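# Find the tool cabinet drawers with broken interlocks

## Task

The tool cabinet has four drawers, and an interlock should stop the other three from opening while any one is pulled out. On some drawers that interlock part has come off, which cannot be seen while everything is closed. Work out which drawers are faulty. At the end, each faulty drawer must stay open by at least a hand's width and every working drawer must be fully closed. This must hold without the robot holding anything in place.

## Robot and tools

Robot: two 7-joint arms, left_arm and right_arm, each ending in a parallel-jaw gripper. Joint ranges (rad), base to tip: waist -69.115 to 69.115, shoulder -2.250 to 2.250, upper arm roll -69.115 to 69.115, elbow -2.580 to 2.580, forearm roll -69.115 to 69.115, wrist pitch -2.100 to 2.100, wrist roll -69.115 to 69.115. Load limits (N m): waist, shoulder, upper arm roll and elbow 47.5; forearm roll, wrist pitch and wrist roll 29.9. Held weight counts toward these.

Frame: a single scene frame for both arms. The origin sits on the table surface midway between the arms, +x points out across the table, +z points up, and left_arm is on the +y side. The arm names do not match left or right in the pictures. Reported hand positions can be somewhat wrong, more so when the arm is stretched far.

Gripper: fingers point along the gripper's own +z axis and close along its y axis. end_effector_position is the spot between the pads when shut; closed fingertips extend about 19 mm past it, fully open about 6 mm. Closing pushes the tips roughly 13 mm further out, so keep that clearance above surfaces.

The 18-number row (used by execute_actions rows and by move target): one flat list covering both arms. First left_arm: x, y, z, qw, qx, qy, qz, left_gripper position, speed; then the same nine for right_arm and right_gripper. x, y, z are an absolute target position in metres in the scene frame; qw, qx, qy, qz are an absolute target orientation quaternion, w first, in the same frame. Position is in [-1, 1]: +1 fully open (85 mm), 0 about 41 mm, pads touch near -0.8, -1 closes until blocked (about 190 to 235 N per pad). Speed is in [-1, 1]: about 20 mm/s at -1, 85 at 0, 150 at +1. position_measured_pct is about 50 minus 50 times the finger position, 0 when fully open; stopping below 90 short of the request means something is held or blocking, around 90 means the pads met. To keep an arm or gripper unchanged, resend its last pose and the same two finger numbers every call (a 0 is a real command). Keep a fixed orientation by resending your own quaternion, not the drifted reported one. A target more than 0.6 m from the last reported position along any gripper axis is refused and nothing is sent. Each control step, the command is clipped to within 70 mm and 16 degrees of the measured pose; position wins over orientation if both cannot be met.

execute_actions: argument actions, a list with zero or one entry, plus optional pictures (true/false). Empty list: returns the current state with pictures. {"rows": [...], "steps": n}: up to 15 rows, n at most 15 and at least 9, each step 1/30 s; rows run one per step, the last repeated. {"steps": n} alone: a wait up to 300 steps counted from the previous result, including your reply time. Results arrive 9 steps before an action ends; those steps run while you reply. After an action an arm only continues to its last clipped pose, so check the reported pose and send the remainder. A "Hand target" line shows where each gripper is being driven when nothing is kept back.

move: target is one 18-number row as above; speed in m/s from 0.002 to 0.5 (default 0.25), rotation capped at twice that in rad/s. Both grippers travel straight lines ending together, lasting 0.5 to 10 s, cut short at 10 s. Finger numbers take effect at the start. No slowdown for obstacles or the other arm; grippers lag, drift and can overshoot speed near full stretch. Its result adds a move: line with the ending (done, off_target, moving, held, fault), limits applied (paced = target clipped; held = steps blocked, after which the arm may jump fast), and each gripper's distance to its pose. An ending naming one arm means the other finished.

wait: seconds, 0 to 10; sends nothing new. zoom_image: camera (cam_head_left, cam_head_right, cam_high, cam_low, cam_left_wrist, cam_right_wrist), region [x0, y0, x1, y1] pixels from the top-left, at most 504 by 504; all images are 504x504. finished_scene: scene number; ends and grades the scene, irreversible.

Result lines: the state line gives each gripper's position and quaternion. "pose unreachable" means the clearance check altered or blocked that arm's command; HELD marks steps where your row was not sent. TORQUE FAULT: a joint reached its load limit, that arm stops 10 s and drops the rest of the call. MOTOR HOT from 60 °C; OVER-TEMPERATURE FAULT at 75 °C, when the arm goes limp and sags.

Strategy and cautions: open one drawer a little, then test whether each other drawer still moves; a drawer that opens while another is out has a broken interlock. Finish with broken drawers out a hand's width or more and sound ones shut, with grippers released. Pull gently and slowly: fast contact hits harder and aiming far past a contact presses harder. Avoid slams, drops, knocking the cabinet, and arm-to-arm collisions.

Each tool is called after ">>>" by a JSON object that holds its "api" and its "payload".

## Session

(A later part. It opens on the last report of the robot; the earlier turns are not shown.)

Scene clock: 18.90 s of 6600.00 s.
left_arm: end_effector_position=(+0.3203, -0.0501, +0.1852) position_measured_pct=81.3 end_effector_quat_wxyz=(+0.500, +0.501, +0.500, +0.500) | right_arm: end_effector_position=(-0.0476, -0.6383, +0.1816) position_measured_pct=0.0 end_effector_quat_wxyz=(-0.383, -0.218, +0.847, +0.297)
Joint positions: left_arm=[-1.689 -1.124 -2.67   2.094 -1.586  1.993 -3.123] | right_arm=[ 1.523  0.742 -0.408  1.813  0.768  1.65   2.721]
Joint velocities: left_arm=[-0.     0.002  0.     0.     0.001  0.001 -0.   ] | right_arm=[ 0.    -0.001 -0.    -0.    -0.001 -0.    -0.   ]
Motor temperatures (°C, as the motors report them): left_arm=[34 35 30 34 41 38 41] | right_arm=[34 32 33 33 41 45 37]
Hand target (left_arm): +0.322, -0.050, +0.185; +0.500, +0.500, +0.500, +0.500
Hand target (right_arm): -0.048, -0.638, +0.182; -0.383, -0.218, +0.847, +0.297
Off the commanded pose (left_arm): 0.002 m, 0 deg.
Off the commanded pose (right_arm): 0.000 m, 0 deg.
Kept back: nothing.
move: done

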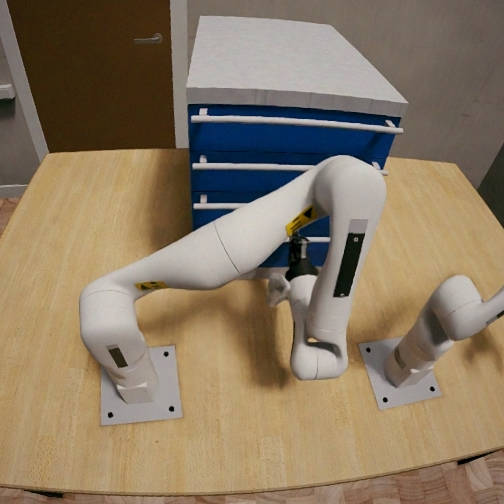

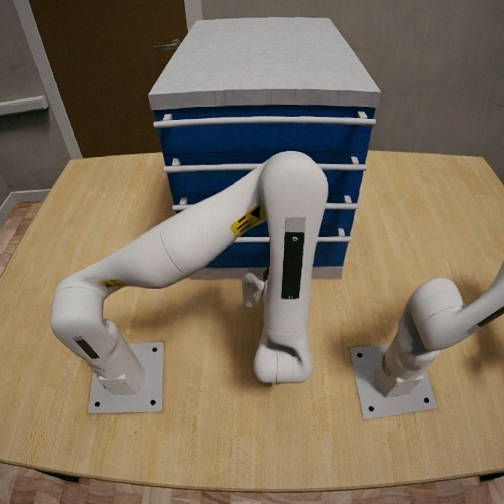

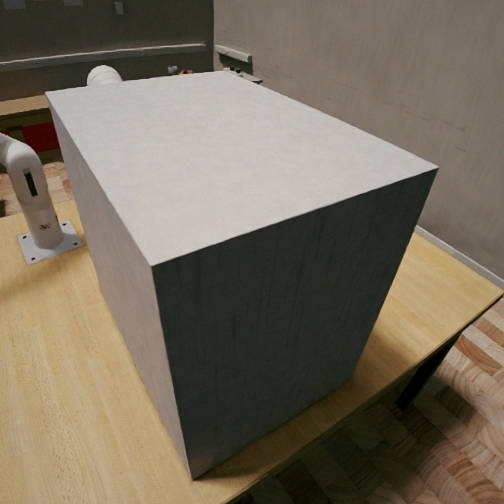

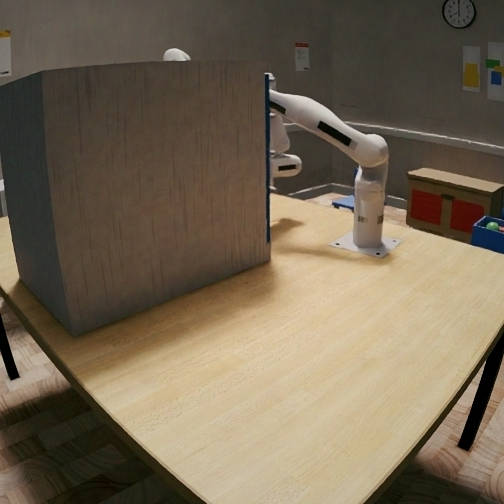

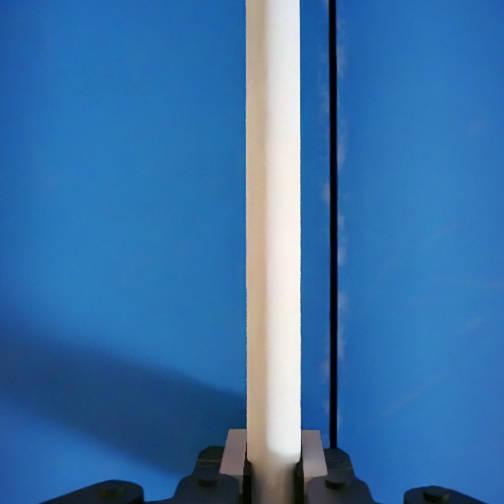

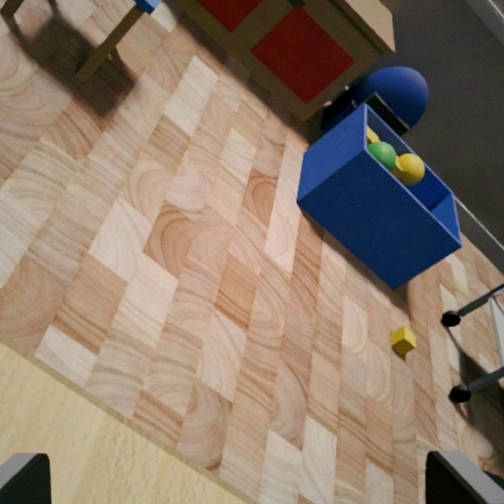

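>>> {"api": "move", "payload": {"target": [0.27,-0.05,0.185,0.5,0.5,0.5,0.5,-1,-0.3,-0.0476,-0.6383,0.1816,-0.383,-0.218,0.847,0.297,1,0], "speed": 0.07}}

Scene clock: 20.30 s of 6600.00 s.
left_arm: end_effector_position=(+0.2708, -0.0498, +0.1851) position_measured_pct=81.3 end_effector_quat_wxyz=(+0.500, +0.499, +0.501, +0.500) | right_arm: end_effector_position=(-0.0476, -0.6383, +0.1816) position_measured_pct=0.0 end_effector_quat_wxyz=(-0.383, -0.218, +0.847, +0.297)
Joint positions: left_arm=[-1.587 -1.143 -2.62   2.063 -1.46   2.038 -3.083] | right_arm=[ 1.523  0.742 -0.408  1.813  0.768  1.65   2.721]
Joint velocities: left_arm=[ 0.003 -0.002  0.001 -0.001  0.002  0.002  0.001] | right_arm=[ 0.001 -0.     0.    -0.001  0.    -0.001 -0.   ]
Motor temperatures (°C, as the motors report them): left_arm=[34 35 30 34 41 38 41] | right_arm=[34 32 33 33 41 45 37]
Hand target (left_arm): +0.270, -0.050, +0.185; +0.500, +0.500, +0.500, +0.500
Hand target (right_arm): -0.048, -0.638, +0.182; -0.383, -0.218, +0.847, +0.297
Off the commanded pose (left_arm): 0.001 m, 0 deg.
Off the commanded pose (right_arm): 0.000 m, 0 deg.
Kept back: nothing.
move: done

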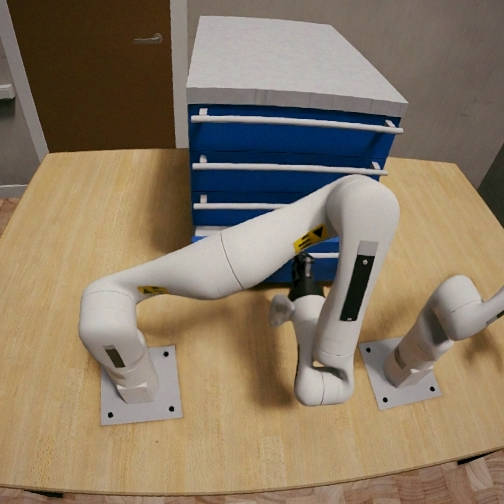

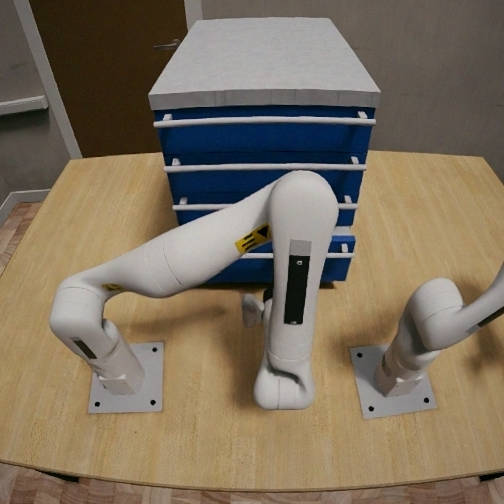

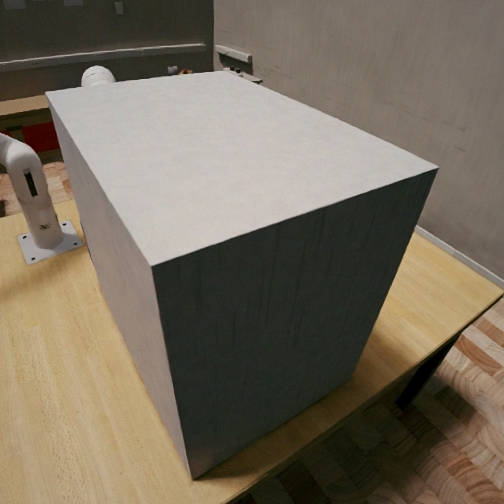

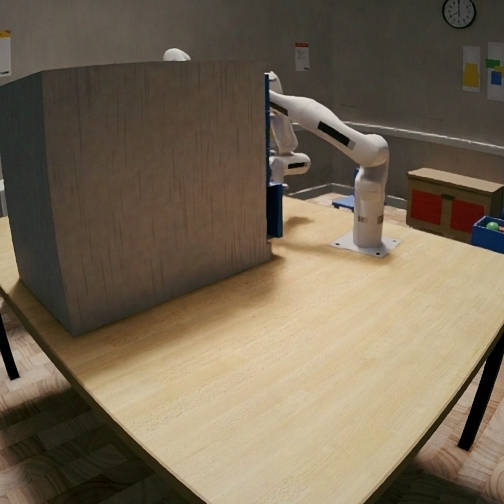

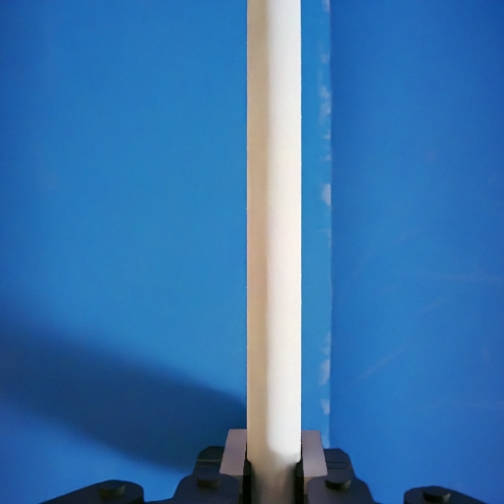

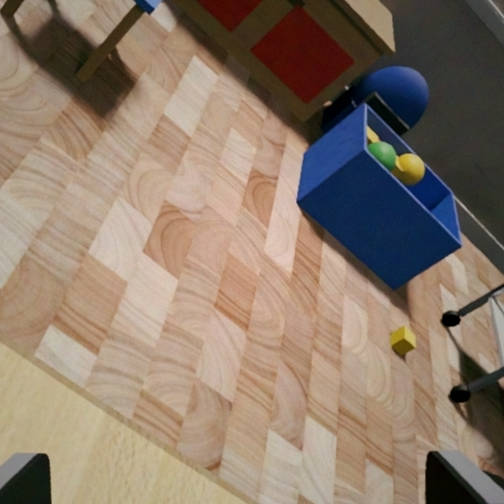

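>>> {"api": "move", "payload": {"target": [0.2,-0.05,0.185,0.5,0.5,0.5,0.5,-1,-0.3,-0.0476,-0.6383,0.1816,-0.383,-0.218,0.847,0.297,1,0], "speed": 0.1}}

Scene clock: 21.60 s of 6600.00 s.
left_arm: end_effector_position=(+0.2009, -0.0496, +0.1850) position_measured_pct=81.3 end_effector_quat_wxyz=(+0.500, +0.499, +0.501, +0.500) | right_arm: end_effector_position=(-0.0476, -0.6383, +0.1816) position_measured_pct=0.0 end_effector_quat_wxyz=(-0.383, -0.218, +0.847, +0.297)
Joint positions: left_arm=[-1.444 -1.168 -2.561  1.989 -1.304  2.095 -3.052] | right_arm=[ 1.523  0.742 -0.408  1.813  0.768  1.65   2.721]
Joint velocities: left_arm=[ 0.003 -0.002  0.    -0.001  0.001  0.003  0.001] | right_arm=[-0.001 -0.    -0.    -0.001  0.001  0.001 -0.   ]
Motor temperatures (°C, as the motors report them): left_arm=[34 36 30 34 41 38 41] | right_arm=[34 32 33 33 41 45 37]
Hand target (left_arm): +0.200, -0.050, +0.185; +0.500, +0.500, +0.500, +0.500
Hand target (right_arm): -0.048, -0.638, +0.182; -0.383, -0.218, +0.847, +0.297
Off the commanded pose (left_arm): 0.001 m, 0 deg.
Off the commanded pose (right_arm): 0.000 m, 0 deg.
Kept back: nothing.
move: done

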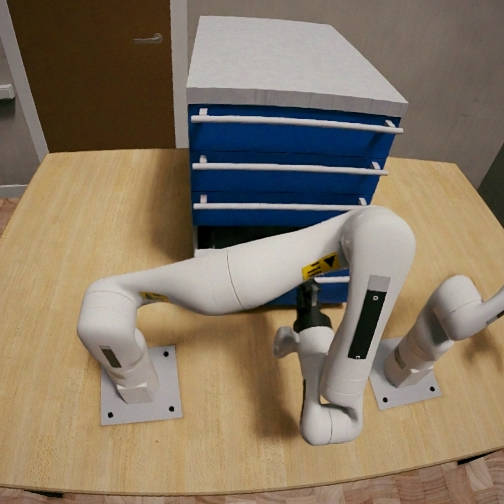

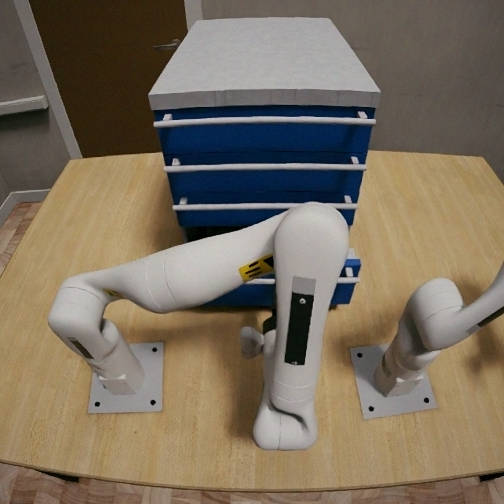

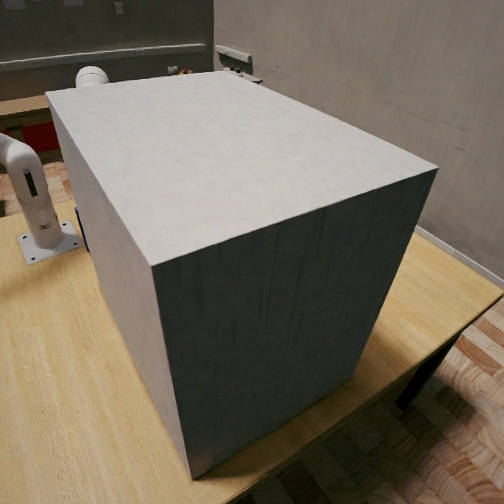

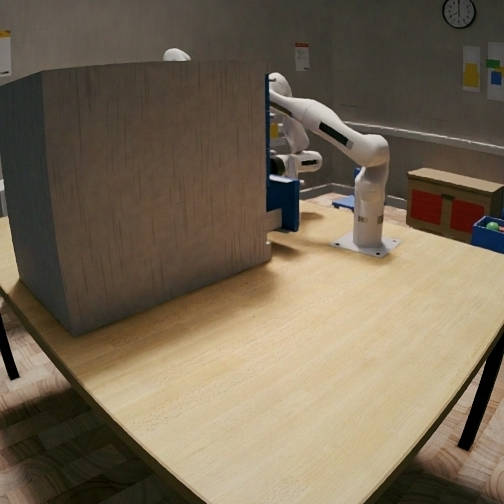

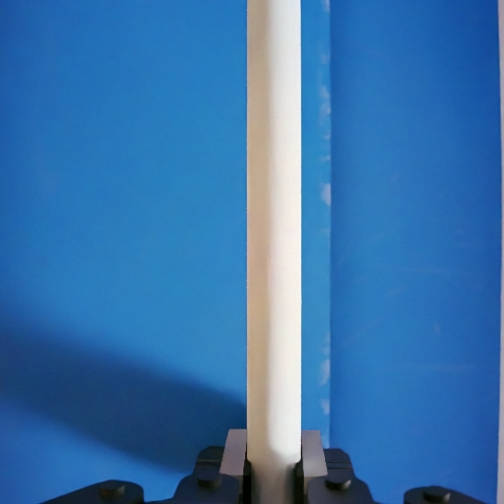

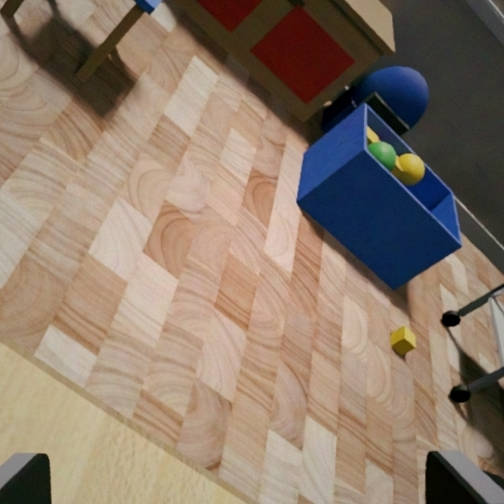

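>>> {"api": "execute_actions", "payload": {"actions": [{"rows":[[0.201,-0.05,0.185,0.5,0.5,0.5,0.5,-0.2,1,-0.0476,-0.6383,0.1816,-0.383,-0.218,0.847,0.297,1,0]],"steps":9}]}}

>>> {"api": "move", "payload": {"target": [0.16,-0.05,0.187,0.5,0.5,0.5,0.5,-0.2,1,-0.0476,-0.6383,0.1816,-0.383,-0.218,0.847,0.297,1,0], "speed": 0.15}}

>>> {"api": "move", "payload": {"target": [0.17,-0.05,0.29,0.43,0.561,0.561,0.43,-0.2,1,-0.0476,-0.6383,0.1816,-0.383,-0.218,0.847,0.297,1,0], "speed": 0.2}}

>>> {"api": "move", "payload": {"target": [0.28,-0.05,0.293,0.43,0.561,0.561,0.43,-0.2,1,-0.0476,-0.6383,0.1816,-0.383,-0.218,0.847,0.297,1,0], "speed": 0.15}}

Scene clock: 22.27 s of 6600.00 s.
left_arm: end_effector_position=(+0.2008, -0.0496, +0.1850) position_measured_pct=81.3 end_effector_quat_wxyz=(+0.500, +0.499, +0.500, +0.500) | right_arm: end_effector_position=(-0.0476, -0.6383, +0.1816) position_measured_pct=0.0 end_effector_quat_wxyz=(-0.383, -0.218, +0.847, +0.297)
Joint positions: left_arm=[-1.444 -1.169 -2.561  1.989 -1.304  2.095 -3.052] | right_arm=[ 1.523  0.742 -0.408  1.813  0.768  1.65   2.721]
Joint velocities: left_arm=[ 0.    -0.002  0.     0.    -0.     0.    -0.   ] | right_arm=[ 0.001  0.001  0.     0.001 -0.     0.    -0.   ]
Motor temperatures (°C, as the motors report them): left_arm=[34 36 30 34 41 38 41] | right_arm=[34 32 33 33 41 45 37]
Kept back: the last 9 steps of this action.
Steps of this call (steps 1 to 20: nothing new was sent). Readings (end_effector_position | what the end effector reports):
1: left_arm (+0.2009, -0.0496, +0.1850) | right_arm (-0.0476, -0.6383, +0.1816) | left_arm position_measured_pct=81.3 | right_arm position_measured_pct=0.0
2: left_arm (+0.2009, -0.0496, +0.1850) | right_arm (-0.0476, -0.6383, +0.1816) | left_arm position_measured_pct=81.3 | right_arm position_measured_pct=0.0
4: left_arm (+0.2009, -0.0496, +0.1850) | right_arm (-0.0476, -0.6383, +0.1816) | left_arm position_measured_pct=81.3 | right_arm position_measured_pct=0.0
8: left_arm (+0.2008, -0.0496, +0.1850) | right_arm (-0.0476, -0.6383, +0.1816) | left_arm position_measured_pct=81.3 | right_arm position_measured_pct=0.0
20: the state above

Scene clock: 23.60 s of 6600.00 s.
left_arm: end_effector_position=(+0.1602, -0.0498, +0.1870) position_measured_pct=59.9 end_effector_quat_wxyz=(+0.500, +0.500, +0.500, +0.500) | right_arm: end_effector_position=(-0.0476, -0.6383, +0.1816) position_measured_pct=0.0 end_effector_quat_wxyz=(-0.383, -0.218, +0.847, +0.297)
Joint positions: left_arm=[-1.343 -1.165 -2.564  1.932 -1.222  2.102 -3.062] | right_arm=[ 1.523  0.742 -0.408  1.813  0.768  1.65   2.721]
Joint velocities: left_arm=[ 0.007  0.    -0.    -0.002 -0.     0.    -0.   ] | right_arm=[-0.    -0.001 -0.     0.001  0.001 -0.    -0.   ]
Motor temperatures (°C, as the motors report them): left_arm=[34 36 30 34 41 38 41] | right_arm=[34 32 33 33 41 45 37]
Hand target (left_arm): +0.160, -0.050, +0.187; +0.500, +0.500, +0.500, +0.500
Hand target (right_arm): -0.048, -0.638, +0.182; -0.383, -0.218, +0.847, +0.297
Off your previous action's commanded pose (left_arm): 0.000 m, 0 deg at its last step (step 9 of this call).
Off your previous action's commanded pose (right_arm): 0.000 m, 0 deg at its last step (step 9 of this call).
Off the commanded pose (left_arm): 0.000 m, 0 deg.
Off the commanded pose (right_arm): 0.000 m, 0 deg.
joint sent to its limit (left arm) — the command would take joint 6 (wrist pitch) past its upper limit, so that joint was sent only as far as its limit.
Kept back: nothing.
move: done

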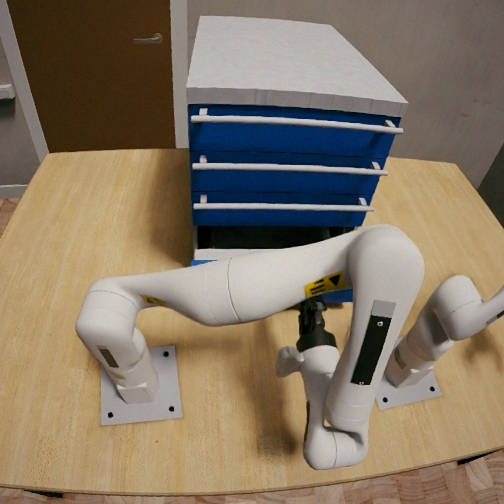

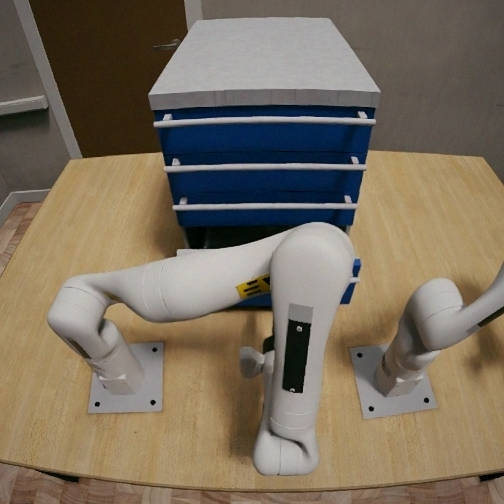

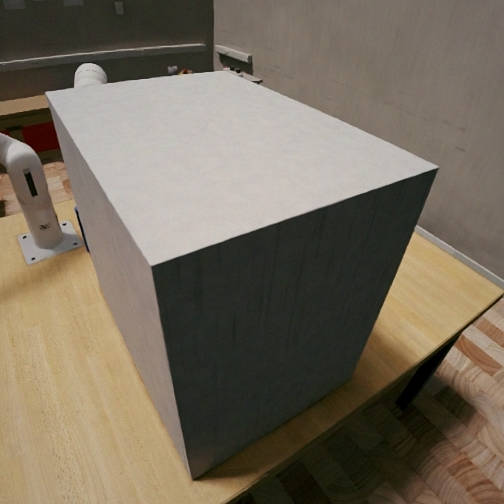

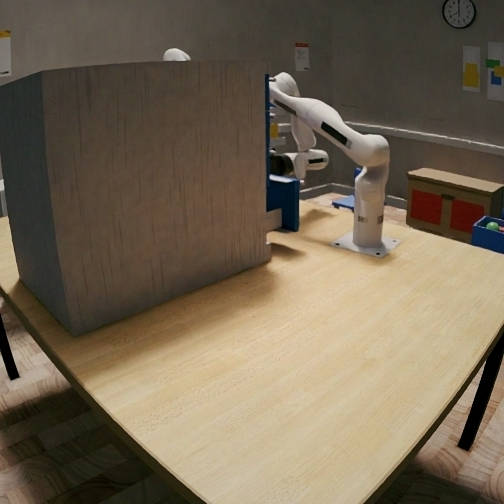

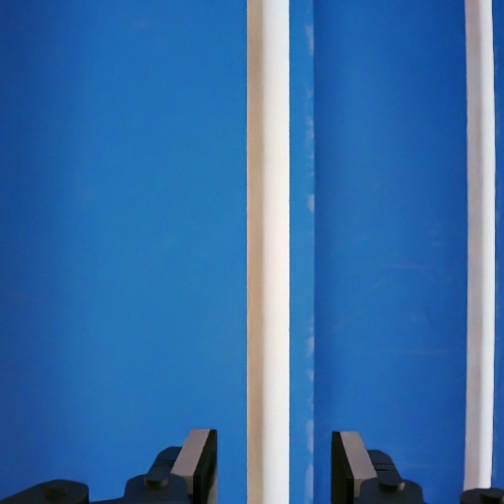

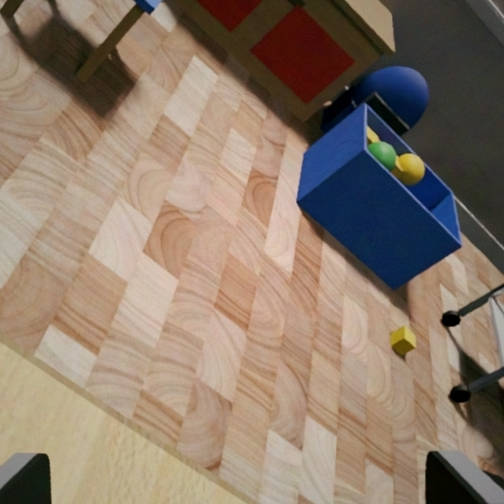

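Scene clock: 24.80 s of 6600.00 s.
left_arm: end_effector_position=(+0.1699, -0.0500, +0.2900) position_measured_pct=59.9 end_effector_quat_wxyz=(+0.430, +0.561, +0.561, +0.430) | right_arm: end_effector_position=(-0.0476, -0.6383, +0.1816) position_measured_pct=0.0 end_effector_quat_wxyz=(-0.383, -0.218, +0.847, +0.297)
Joint positions: left_arm=[-1.527 -0.756 -2.338  1.967 -1.193  2.023 -3.428] | right_arm=[ 1.523  0.742 -0.408  1.813  0.768  1.65   2.721]
Joint velocities: left_arm=[-0.005  0.007  0.    -0.    -0.     0.    -0.   ] | right_arm=[-0.001  0.     0.     0.     0.    -0.002 -0.   ]
Motor temperatures (°C, as the motors report them): left_arm=[34 36 30 34 41 38 41] | right_arm=[34 32 33 33 41 45 37]
Hand target (left_arm): +0.170, -0.050, +0.290; +0.430, +0.561, +0.561, +0.430
Hand target (right_arm): -0.048, -0.638, +0.182; -0.383, -0.218, +0.847, +0.297
Off the commanded pose (left_arm): 0.000 m, 0 deg.
Off the commanded pose (right_arm): 0.000 m, 0 deg.
Kept back: nothing.
move: done

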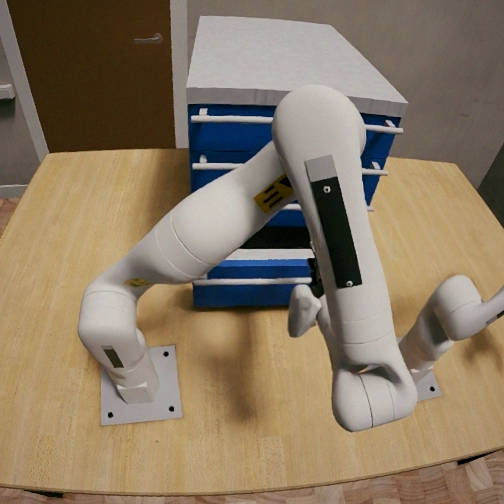

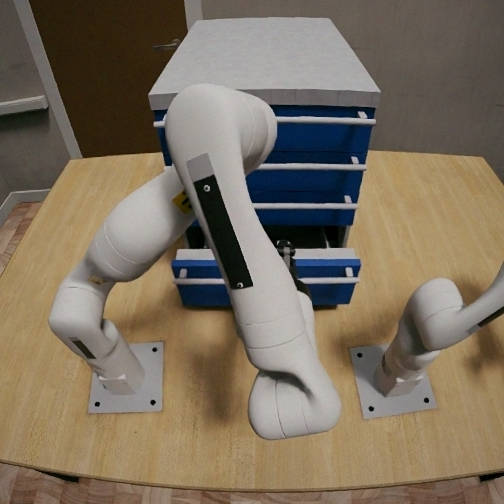

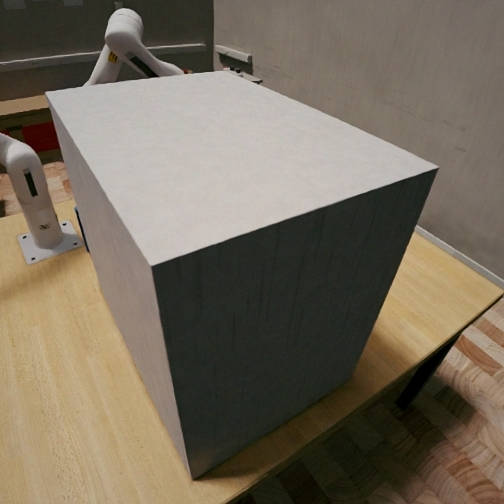

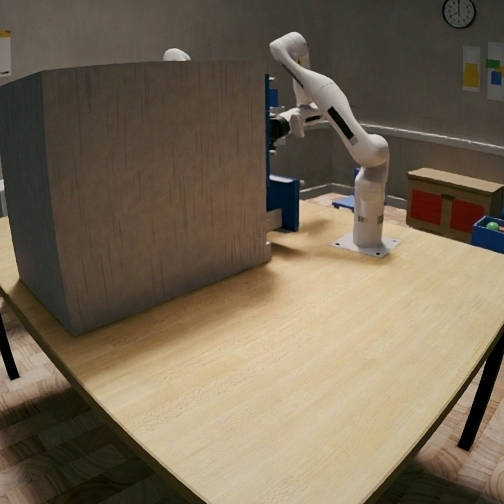

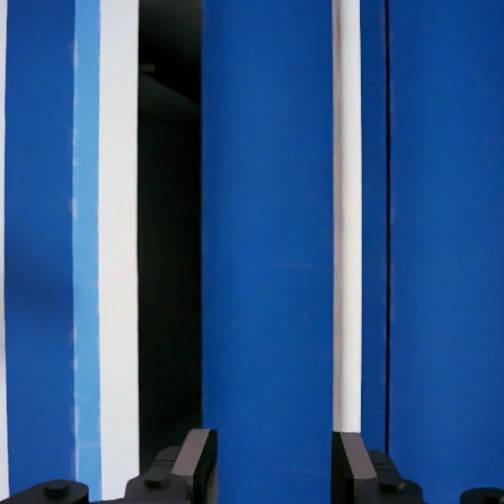

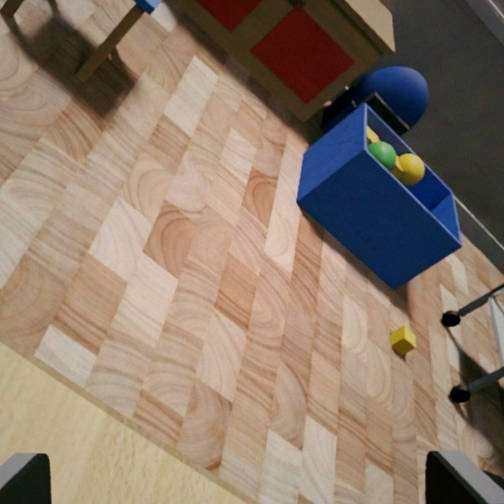

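Scene clock: 25.97 s of 6600.00 s.
left_arm: end_effector_position=(+0.2799, -0.0506, +0.2930) position_measured_pct=59.9 end_effector_quat_wxyz=(+0.431, +0.561, +0.561, +0.430) | right_arm: end_effector_position=(-0.0476, -0.6383, +0.1816) position_measured_pct=0.0 end_effector_quat_wxyz=(-0.383, -0.218, +0.847, +0.297)
Joint positions: left_arm=[-1.803 -0.684 -2.368  2.08  -1.413  1.868 -3.548] | right_arm=[ 1.523  0.742 -0.408  1.813  0.768  1.65   2.721]
Joint velocities: left_arm=[-0.006  0.003 -0.002  0.     0.001 -0.    -0.   ] | right_arm=[-0.    -0.002  0.     0.    -0.001 -0.001  0.   ]
Motor temperatures (°C, as the motors report them): left_arm=[34 36 30 34 41 38 41] | right_arm=[34 32 33 33 41 45 37]
Hand target (left_arm): +0.280, -0.050, +0.293; +0.431, +0.561, +0.561, +0.430
Hand target (right_arm): -0.048, -0.638, +0.182; -0.383, -0.218, +0.847, +0.297
Off the commanded pose (left_arm): 0.001 m, 0 deg.
Off the commanded pose (right_arm): 0.000 m, 0 deg.
Kept back: nothing.
move: done

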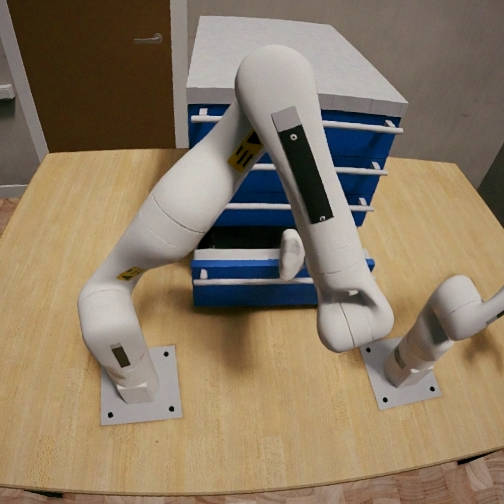

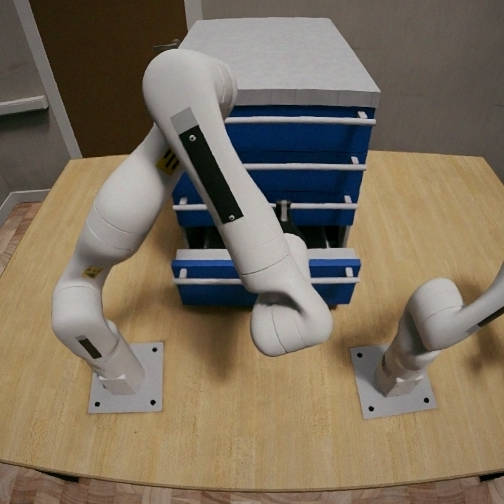

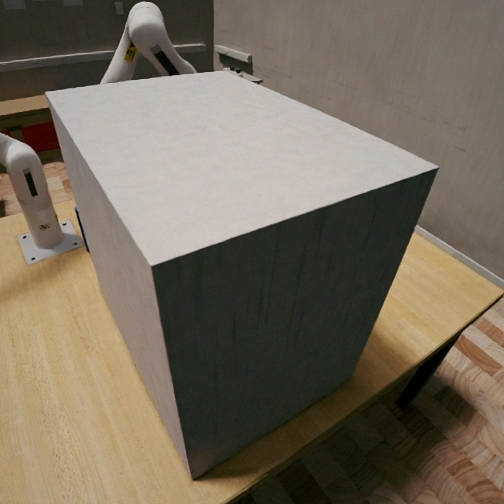

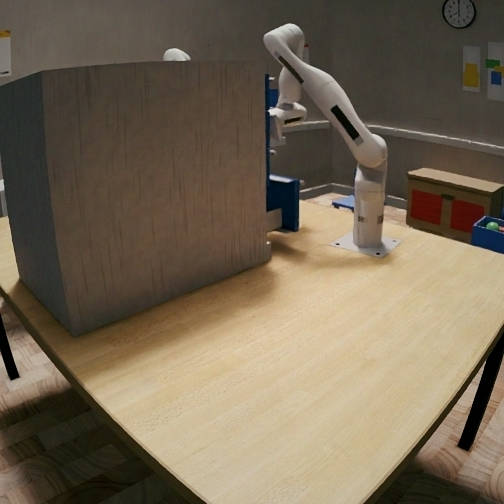

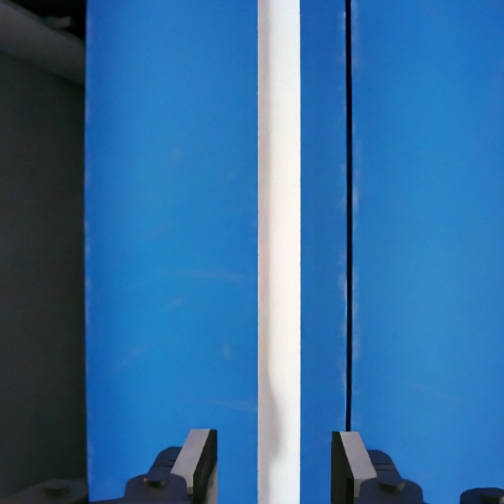

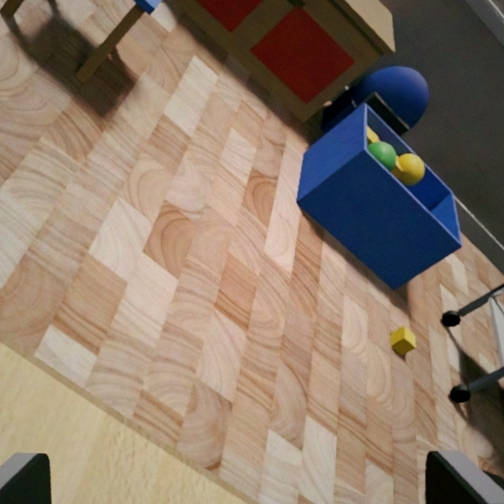

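>>> {"api": "move", "payload": {"target": [0.32,-0.05,0.2835,0.43,0.561,0.561,0.43,-0.3,1,-0.0476,-0.6383,0.1816,-0.383,-0.218,0.847,0.297,1,0], "speed": 0.1}}

>>> {"api": "execute_actions", "payload": {"actions": [{"rows":[[0.32,-0.05,0.2835,0.43,0.561,0.561,0.43,-1,0,-0.0476,-0.6383,0.1816,-0.383,-0.218,0.847,0.297,1,0]],"steps":12}]}}

>>> {"api": "move", "payload": {"target": [0.308,-0.05,0.2835,0.43,0.561,0.561,0.43,-1,0,-0.0476,-0.6383,0.1816,-0.383,-0.218,0.847,0.297,1,0], "speed": 0.02}}

Scene clock: 27.20 s of 6600.00 s.
left_arm: end_effector_position=(+0.3192, -0.0506, +0.2838) position_measured_pct=65.1 end_effector_quat_wxyz=(+0.431, +0.562, +0.561, +0.430) | right_arm: end_effector_position=(-0.0476, -0.6383, +0.1816) position_measured_pct=0.0 end_effector_quat_wxyz=(-0.383, -0.218, +0.847, +0.297)
Joint positions: left_arm=[-1.893 -0.69  -2.396  2.105 -1.508  1.807 -3.565] | right_arm=[ 1.523  0.742 -0.408  1.813  0.768  1.65   2.721]
Joint velocities: left_arm=[-0.002  0.002  0.002  0.    -0.001 -0.005 -0.001] | right_arm=[ 0.001  0.     0.001  0.     0.001  0.    -0.   ]
Motor temperatures (°C, as the motors report them): left_arm=[34 36 30 34 41 38 41] | right_arm=[34 32 33 33 41 45 37]
Hand target (left_arm): +0.320, -0.050, +0.284; +0.430, +0.561, +0.561, +0.430
Hand target (right_arm): -0.048, -0.638, +0.182; -0.383, -0.218, +0.847, +0.297
Off the commanded pose (left_arm): 0.001 m, 0 deg.
Off the commanded pose (right_arm): 0.000 m, 0 deg.
Kept back: nothing.
move: done

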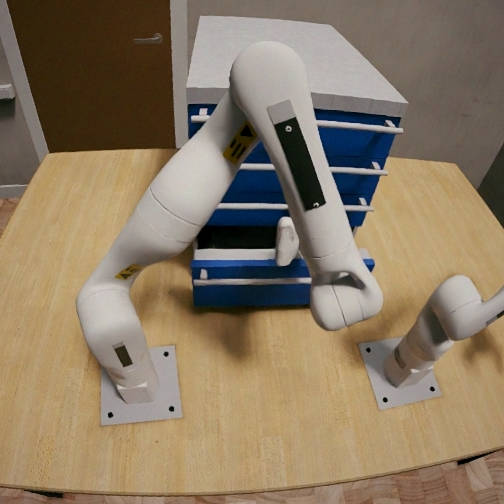

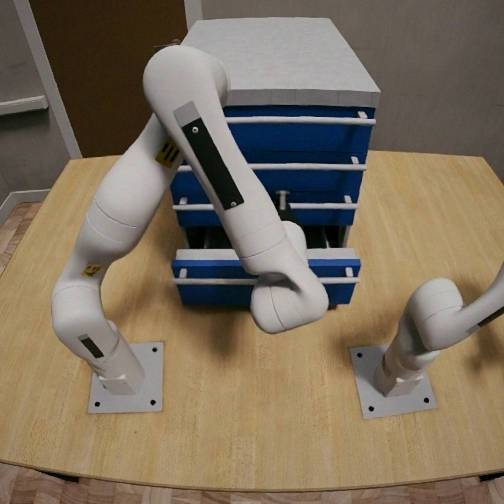

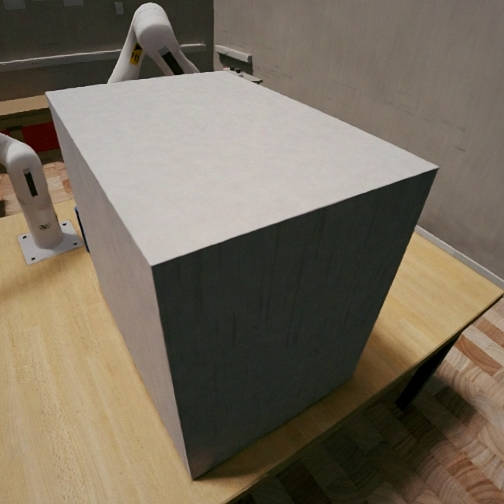

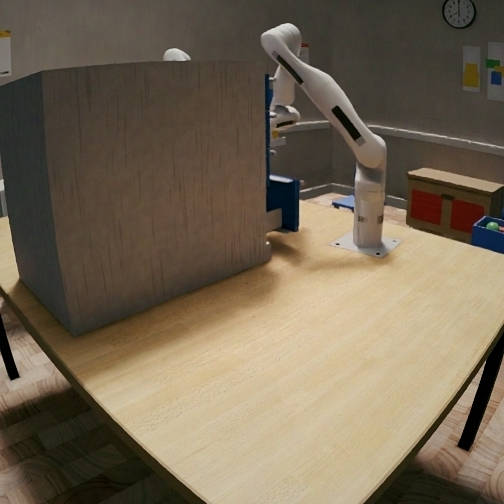

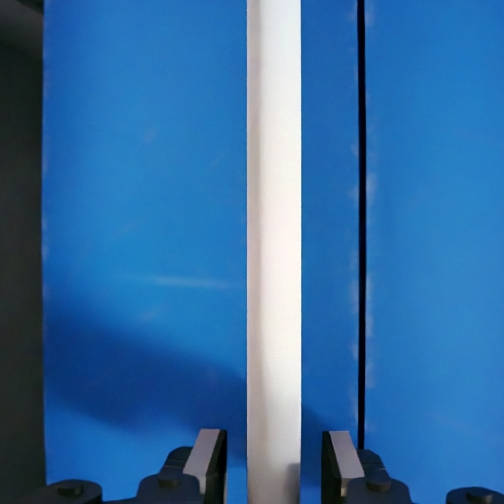

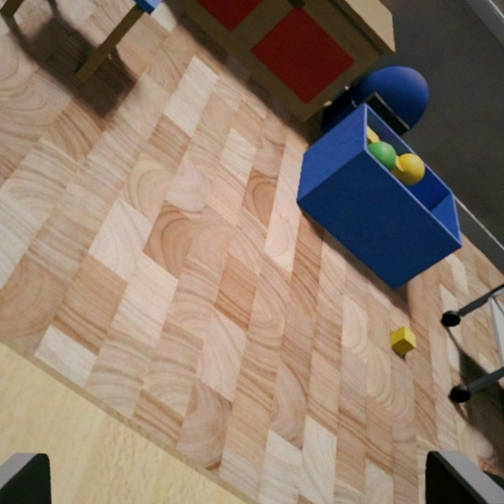

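Scene clock: 27.30 s of 6600.00 s.
left_arm: end_effector_position=(+0.3194, -0.0505, +0.2837) position_measured_pct=67.5 end_effector_quat_wxyz=(+0.431, +0.562, +0.561, +0.430) | right_arm: end_effector_position=(-0.0476, -0.6383, +0.1816) position_measured_pct=0.0 end_effector_quat_wxyz=(-0.383, -0.218, +0.847, +0.297)
Joint positions: left_arm=[-1.894 -0.69  -2.396  2.105 -1.508  1.806 -3.565] | right_arm=[ 1.523  0.742 -0.408  1.813  0.768  1.65   2.721]
Joint velocities: left_arm=[-0.009 -0.002 -0.009  0.002  0.001 -0.004 -0.   ] | right_arm=[ 0.001 -0.    -0.     0.001 -0.     0.     0.   ]
Motor temperatures (°C, as the motors report them): left_arm=[34 36 30 34 41 38 41] | right_arm=[34 32 33 33 41 45 37]
Steps of this call (steps 1 to 3: the first 3 steps of this action). Readings (end_effector_position | what the end effector reports):
1: left_arm (+0.3192, -0.0506, +0.2838) | right_arm (-0.0476, -0.6383, +0.1816) | left_arm position_measured_pct=65.1 | right_arm position_measured_pct=0.0
2: left_arm (+0.3193, -0.0506, +0.2838) | right_arm (-0.0476, -0.6383, +0.1816) | left_arm position_measured_pct=65.9 | right_arm position_measured_pct=0.0
3: the state above

Scene clock: 28.50 s of 6600.00 s.
left_arm: end_effector_position=(+0.3139, -0.0499, +0.2836) position_measured_pct=81.3 end_effector_quat_wxyz=(+0.431, +0.557, +0.563, +0.432) | right_arm: end_effector_position=(-0.0476, -0.6383, +0.1816) position_measured_pct=0.0 end_effector_quat_wxyz=(-0.383, -0.218, +0.847, +0.297)
Joint positions: left_arm=[-1.874 -0.697 -2.399  2.098 -1.49   1.821 -3.551] | right_arm=[ 1.523  0.742 -0.408  1.813  0.768  1.65   2.721]
Joint velocities: left_arm=[-0.    -0.002  0.001 -0.001  0.001  0.003  0.001] | right_arm=[ 0.     0.     0.001  0.002 -0.001  0.     0.   ]
Motor temperatures (°C, as the motors report them): left_arm=[34 36 30 34 41 38 41] | right_arm=[34 32 33 33 41 45 37]
Hand target (left_arm): +0.308, -0.050, +0.283; +0.430, +0.561, +0.561, +0.430
Hand target (right_arm): -0.048, -0.638, +0.182; -0.383, -0.218, +0.847, +0.297
Off your previous action's commanded pose (left_arm): 0.000 m, 0 deg at its last step (step 9 of this call).
Off your previous action's commanded pose (right_arm): 0.000 m, 0 deg at its last step (step 9 of this call).
Off the commanded pose (left_arm): 0.006 m, 1 deg.
Off the commanded pose (right_arm): 0.000 m, 0 deg.
Kept back: nothing.
move: off_target (left_arm)

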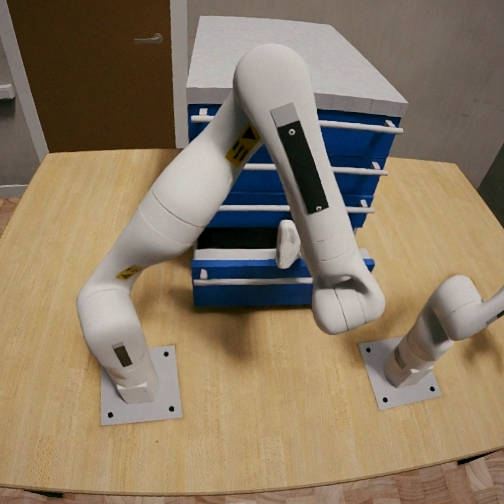

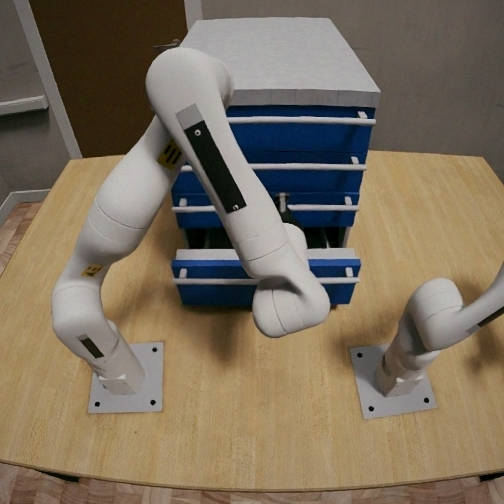

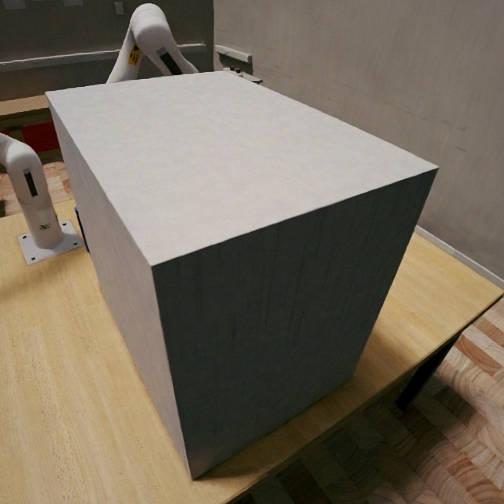

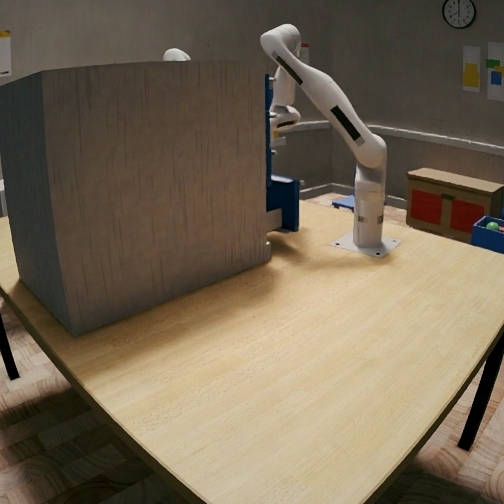

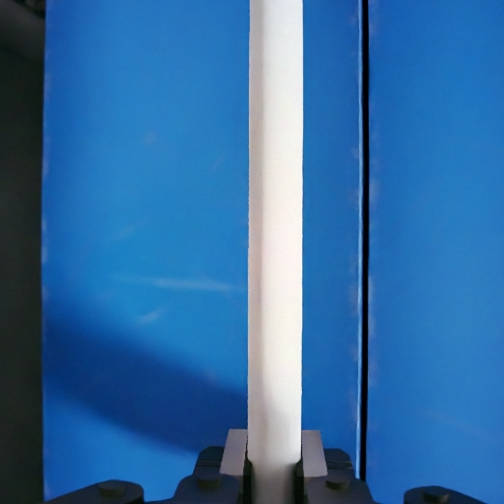

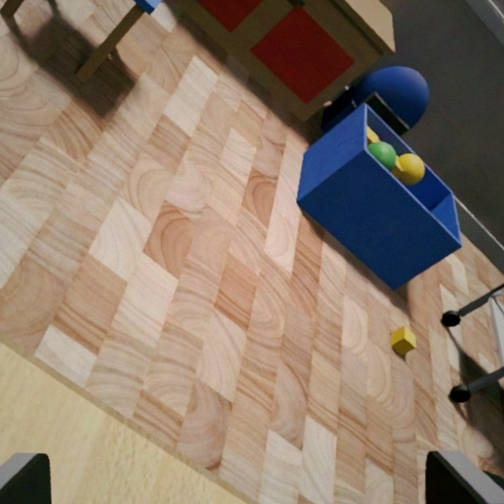

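>>> {"api": "move", "payload": {"target": [0.299,-0.05,0.2835,0.43,0.561,0.561,0.43,-1,0,-0.0476,-0.6383,0.1816,-0.383,-0.218,0.847,0.297,1,0], "speed": 0.02}}

Scene clock: 29.87 s of 6600.00 s.
left_arm: end_effector_position=(+0.3129, -0.0496, +0.2837) position_measured_pct=81.3 end_effector_quat_wxyz=(+0.431, +0.552, +0.565, +0.435) | right_arm: end_effector_position=(-0.0476, -0.6383, +0.1816) position_measured_pct=0.0 end_effector_quat_wxyz=(-0.383, -0.218, +0.847, +0.297)
Joint positions: left_arm=[-1.866 -0.704 -2.405  2.09  -1.484  1.832 -3.542] | right_arm=[ 1.523  0.742 -0.408  1.813  0.768  1.65   2.721]
Joint velocities: left_arm=[-0.002 -0.001  0.004 -0.001  0.001  0.003  0.   ] | right_arm=[-0.     0.     0.001  0.001 -0.001  0.     0.   ]
Motor temperatures (°C, as the motors report them): left_arm=[34 36 30 34 41 38 41] | right_arm=[34 32 33 33 41 45 37]
Hand target (left_arm): +0.299, -0.050, +0.283; +0.430, +0.561, +0.561, +0.430
Hand target (right_arm): -0.048, -0.638, +0.182; -0.383, -0.218, +0.847, +0.297
Off the commanded pose (left_arm): 0.014 m, 1 deg.
Off the commanded pose (right_arm): 0.000 m, 0 deg.
Kept back: nothing.
move: off_target (left_arm)

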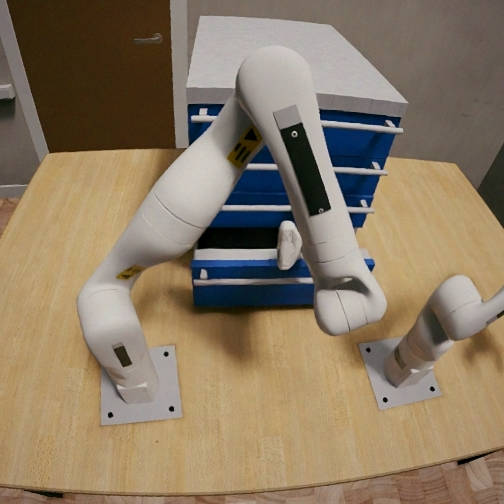

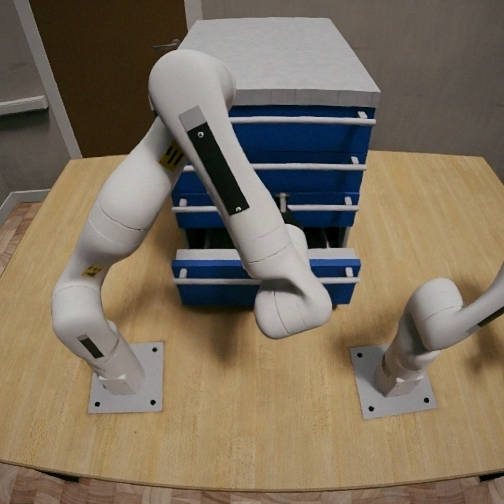

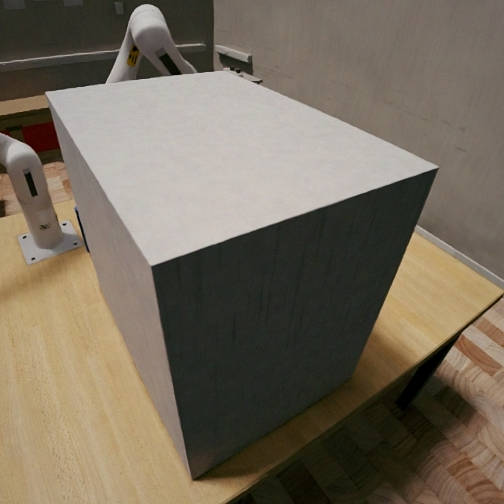

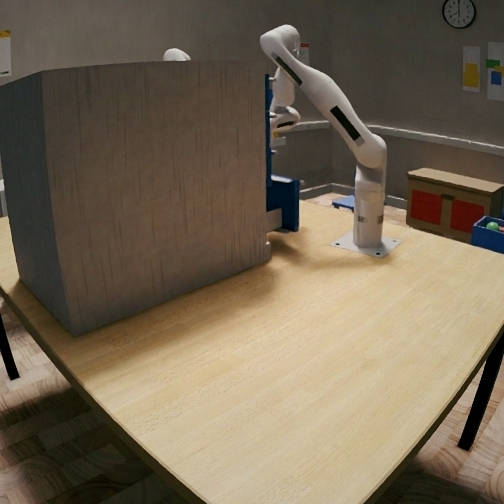

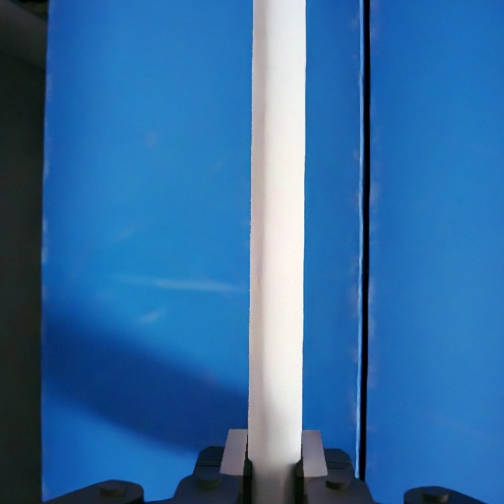

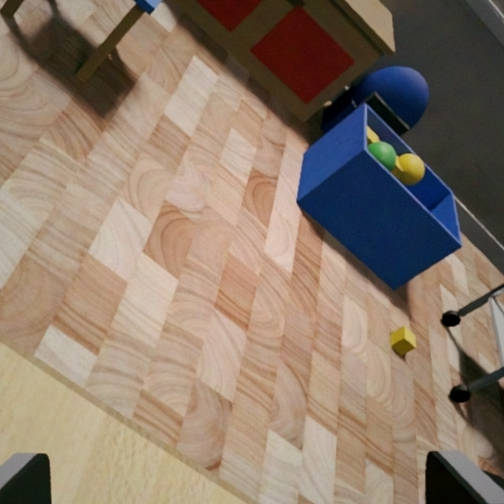

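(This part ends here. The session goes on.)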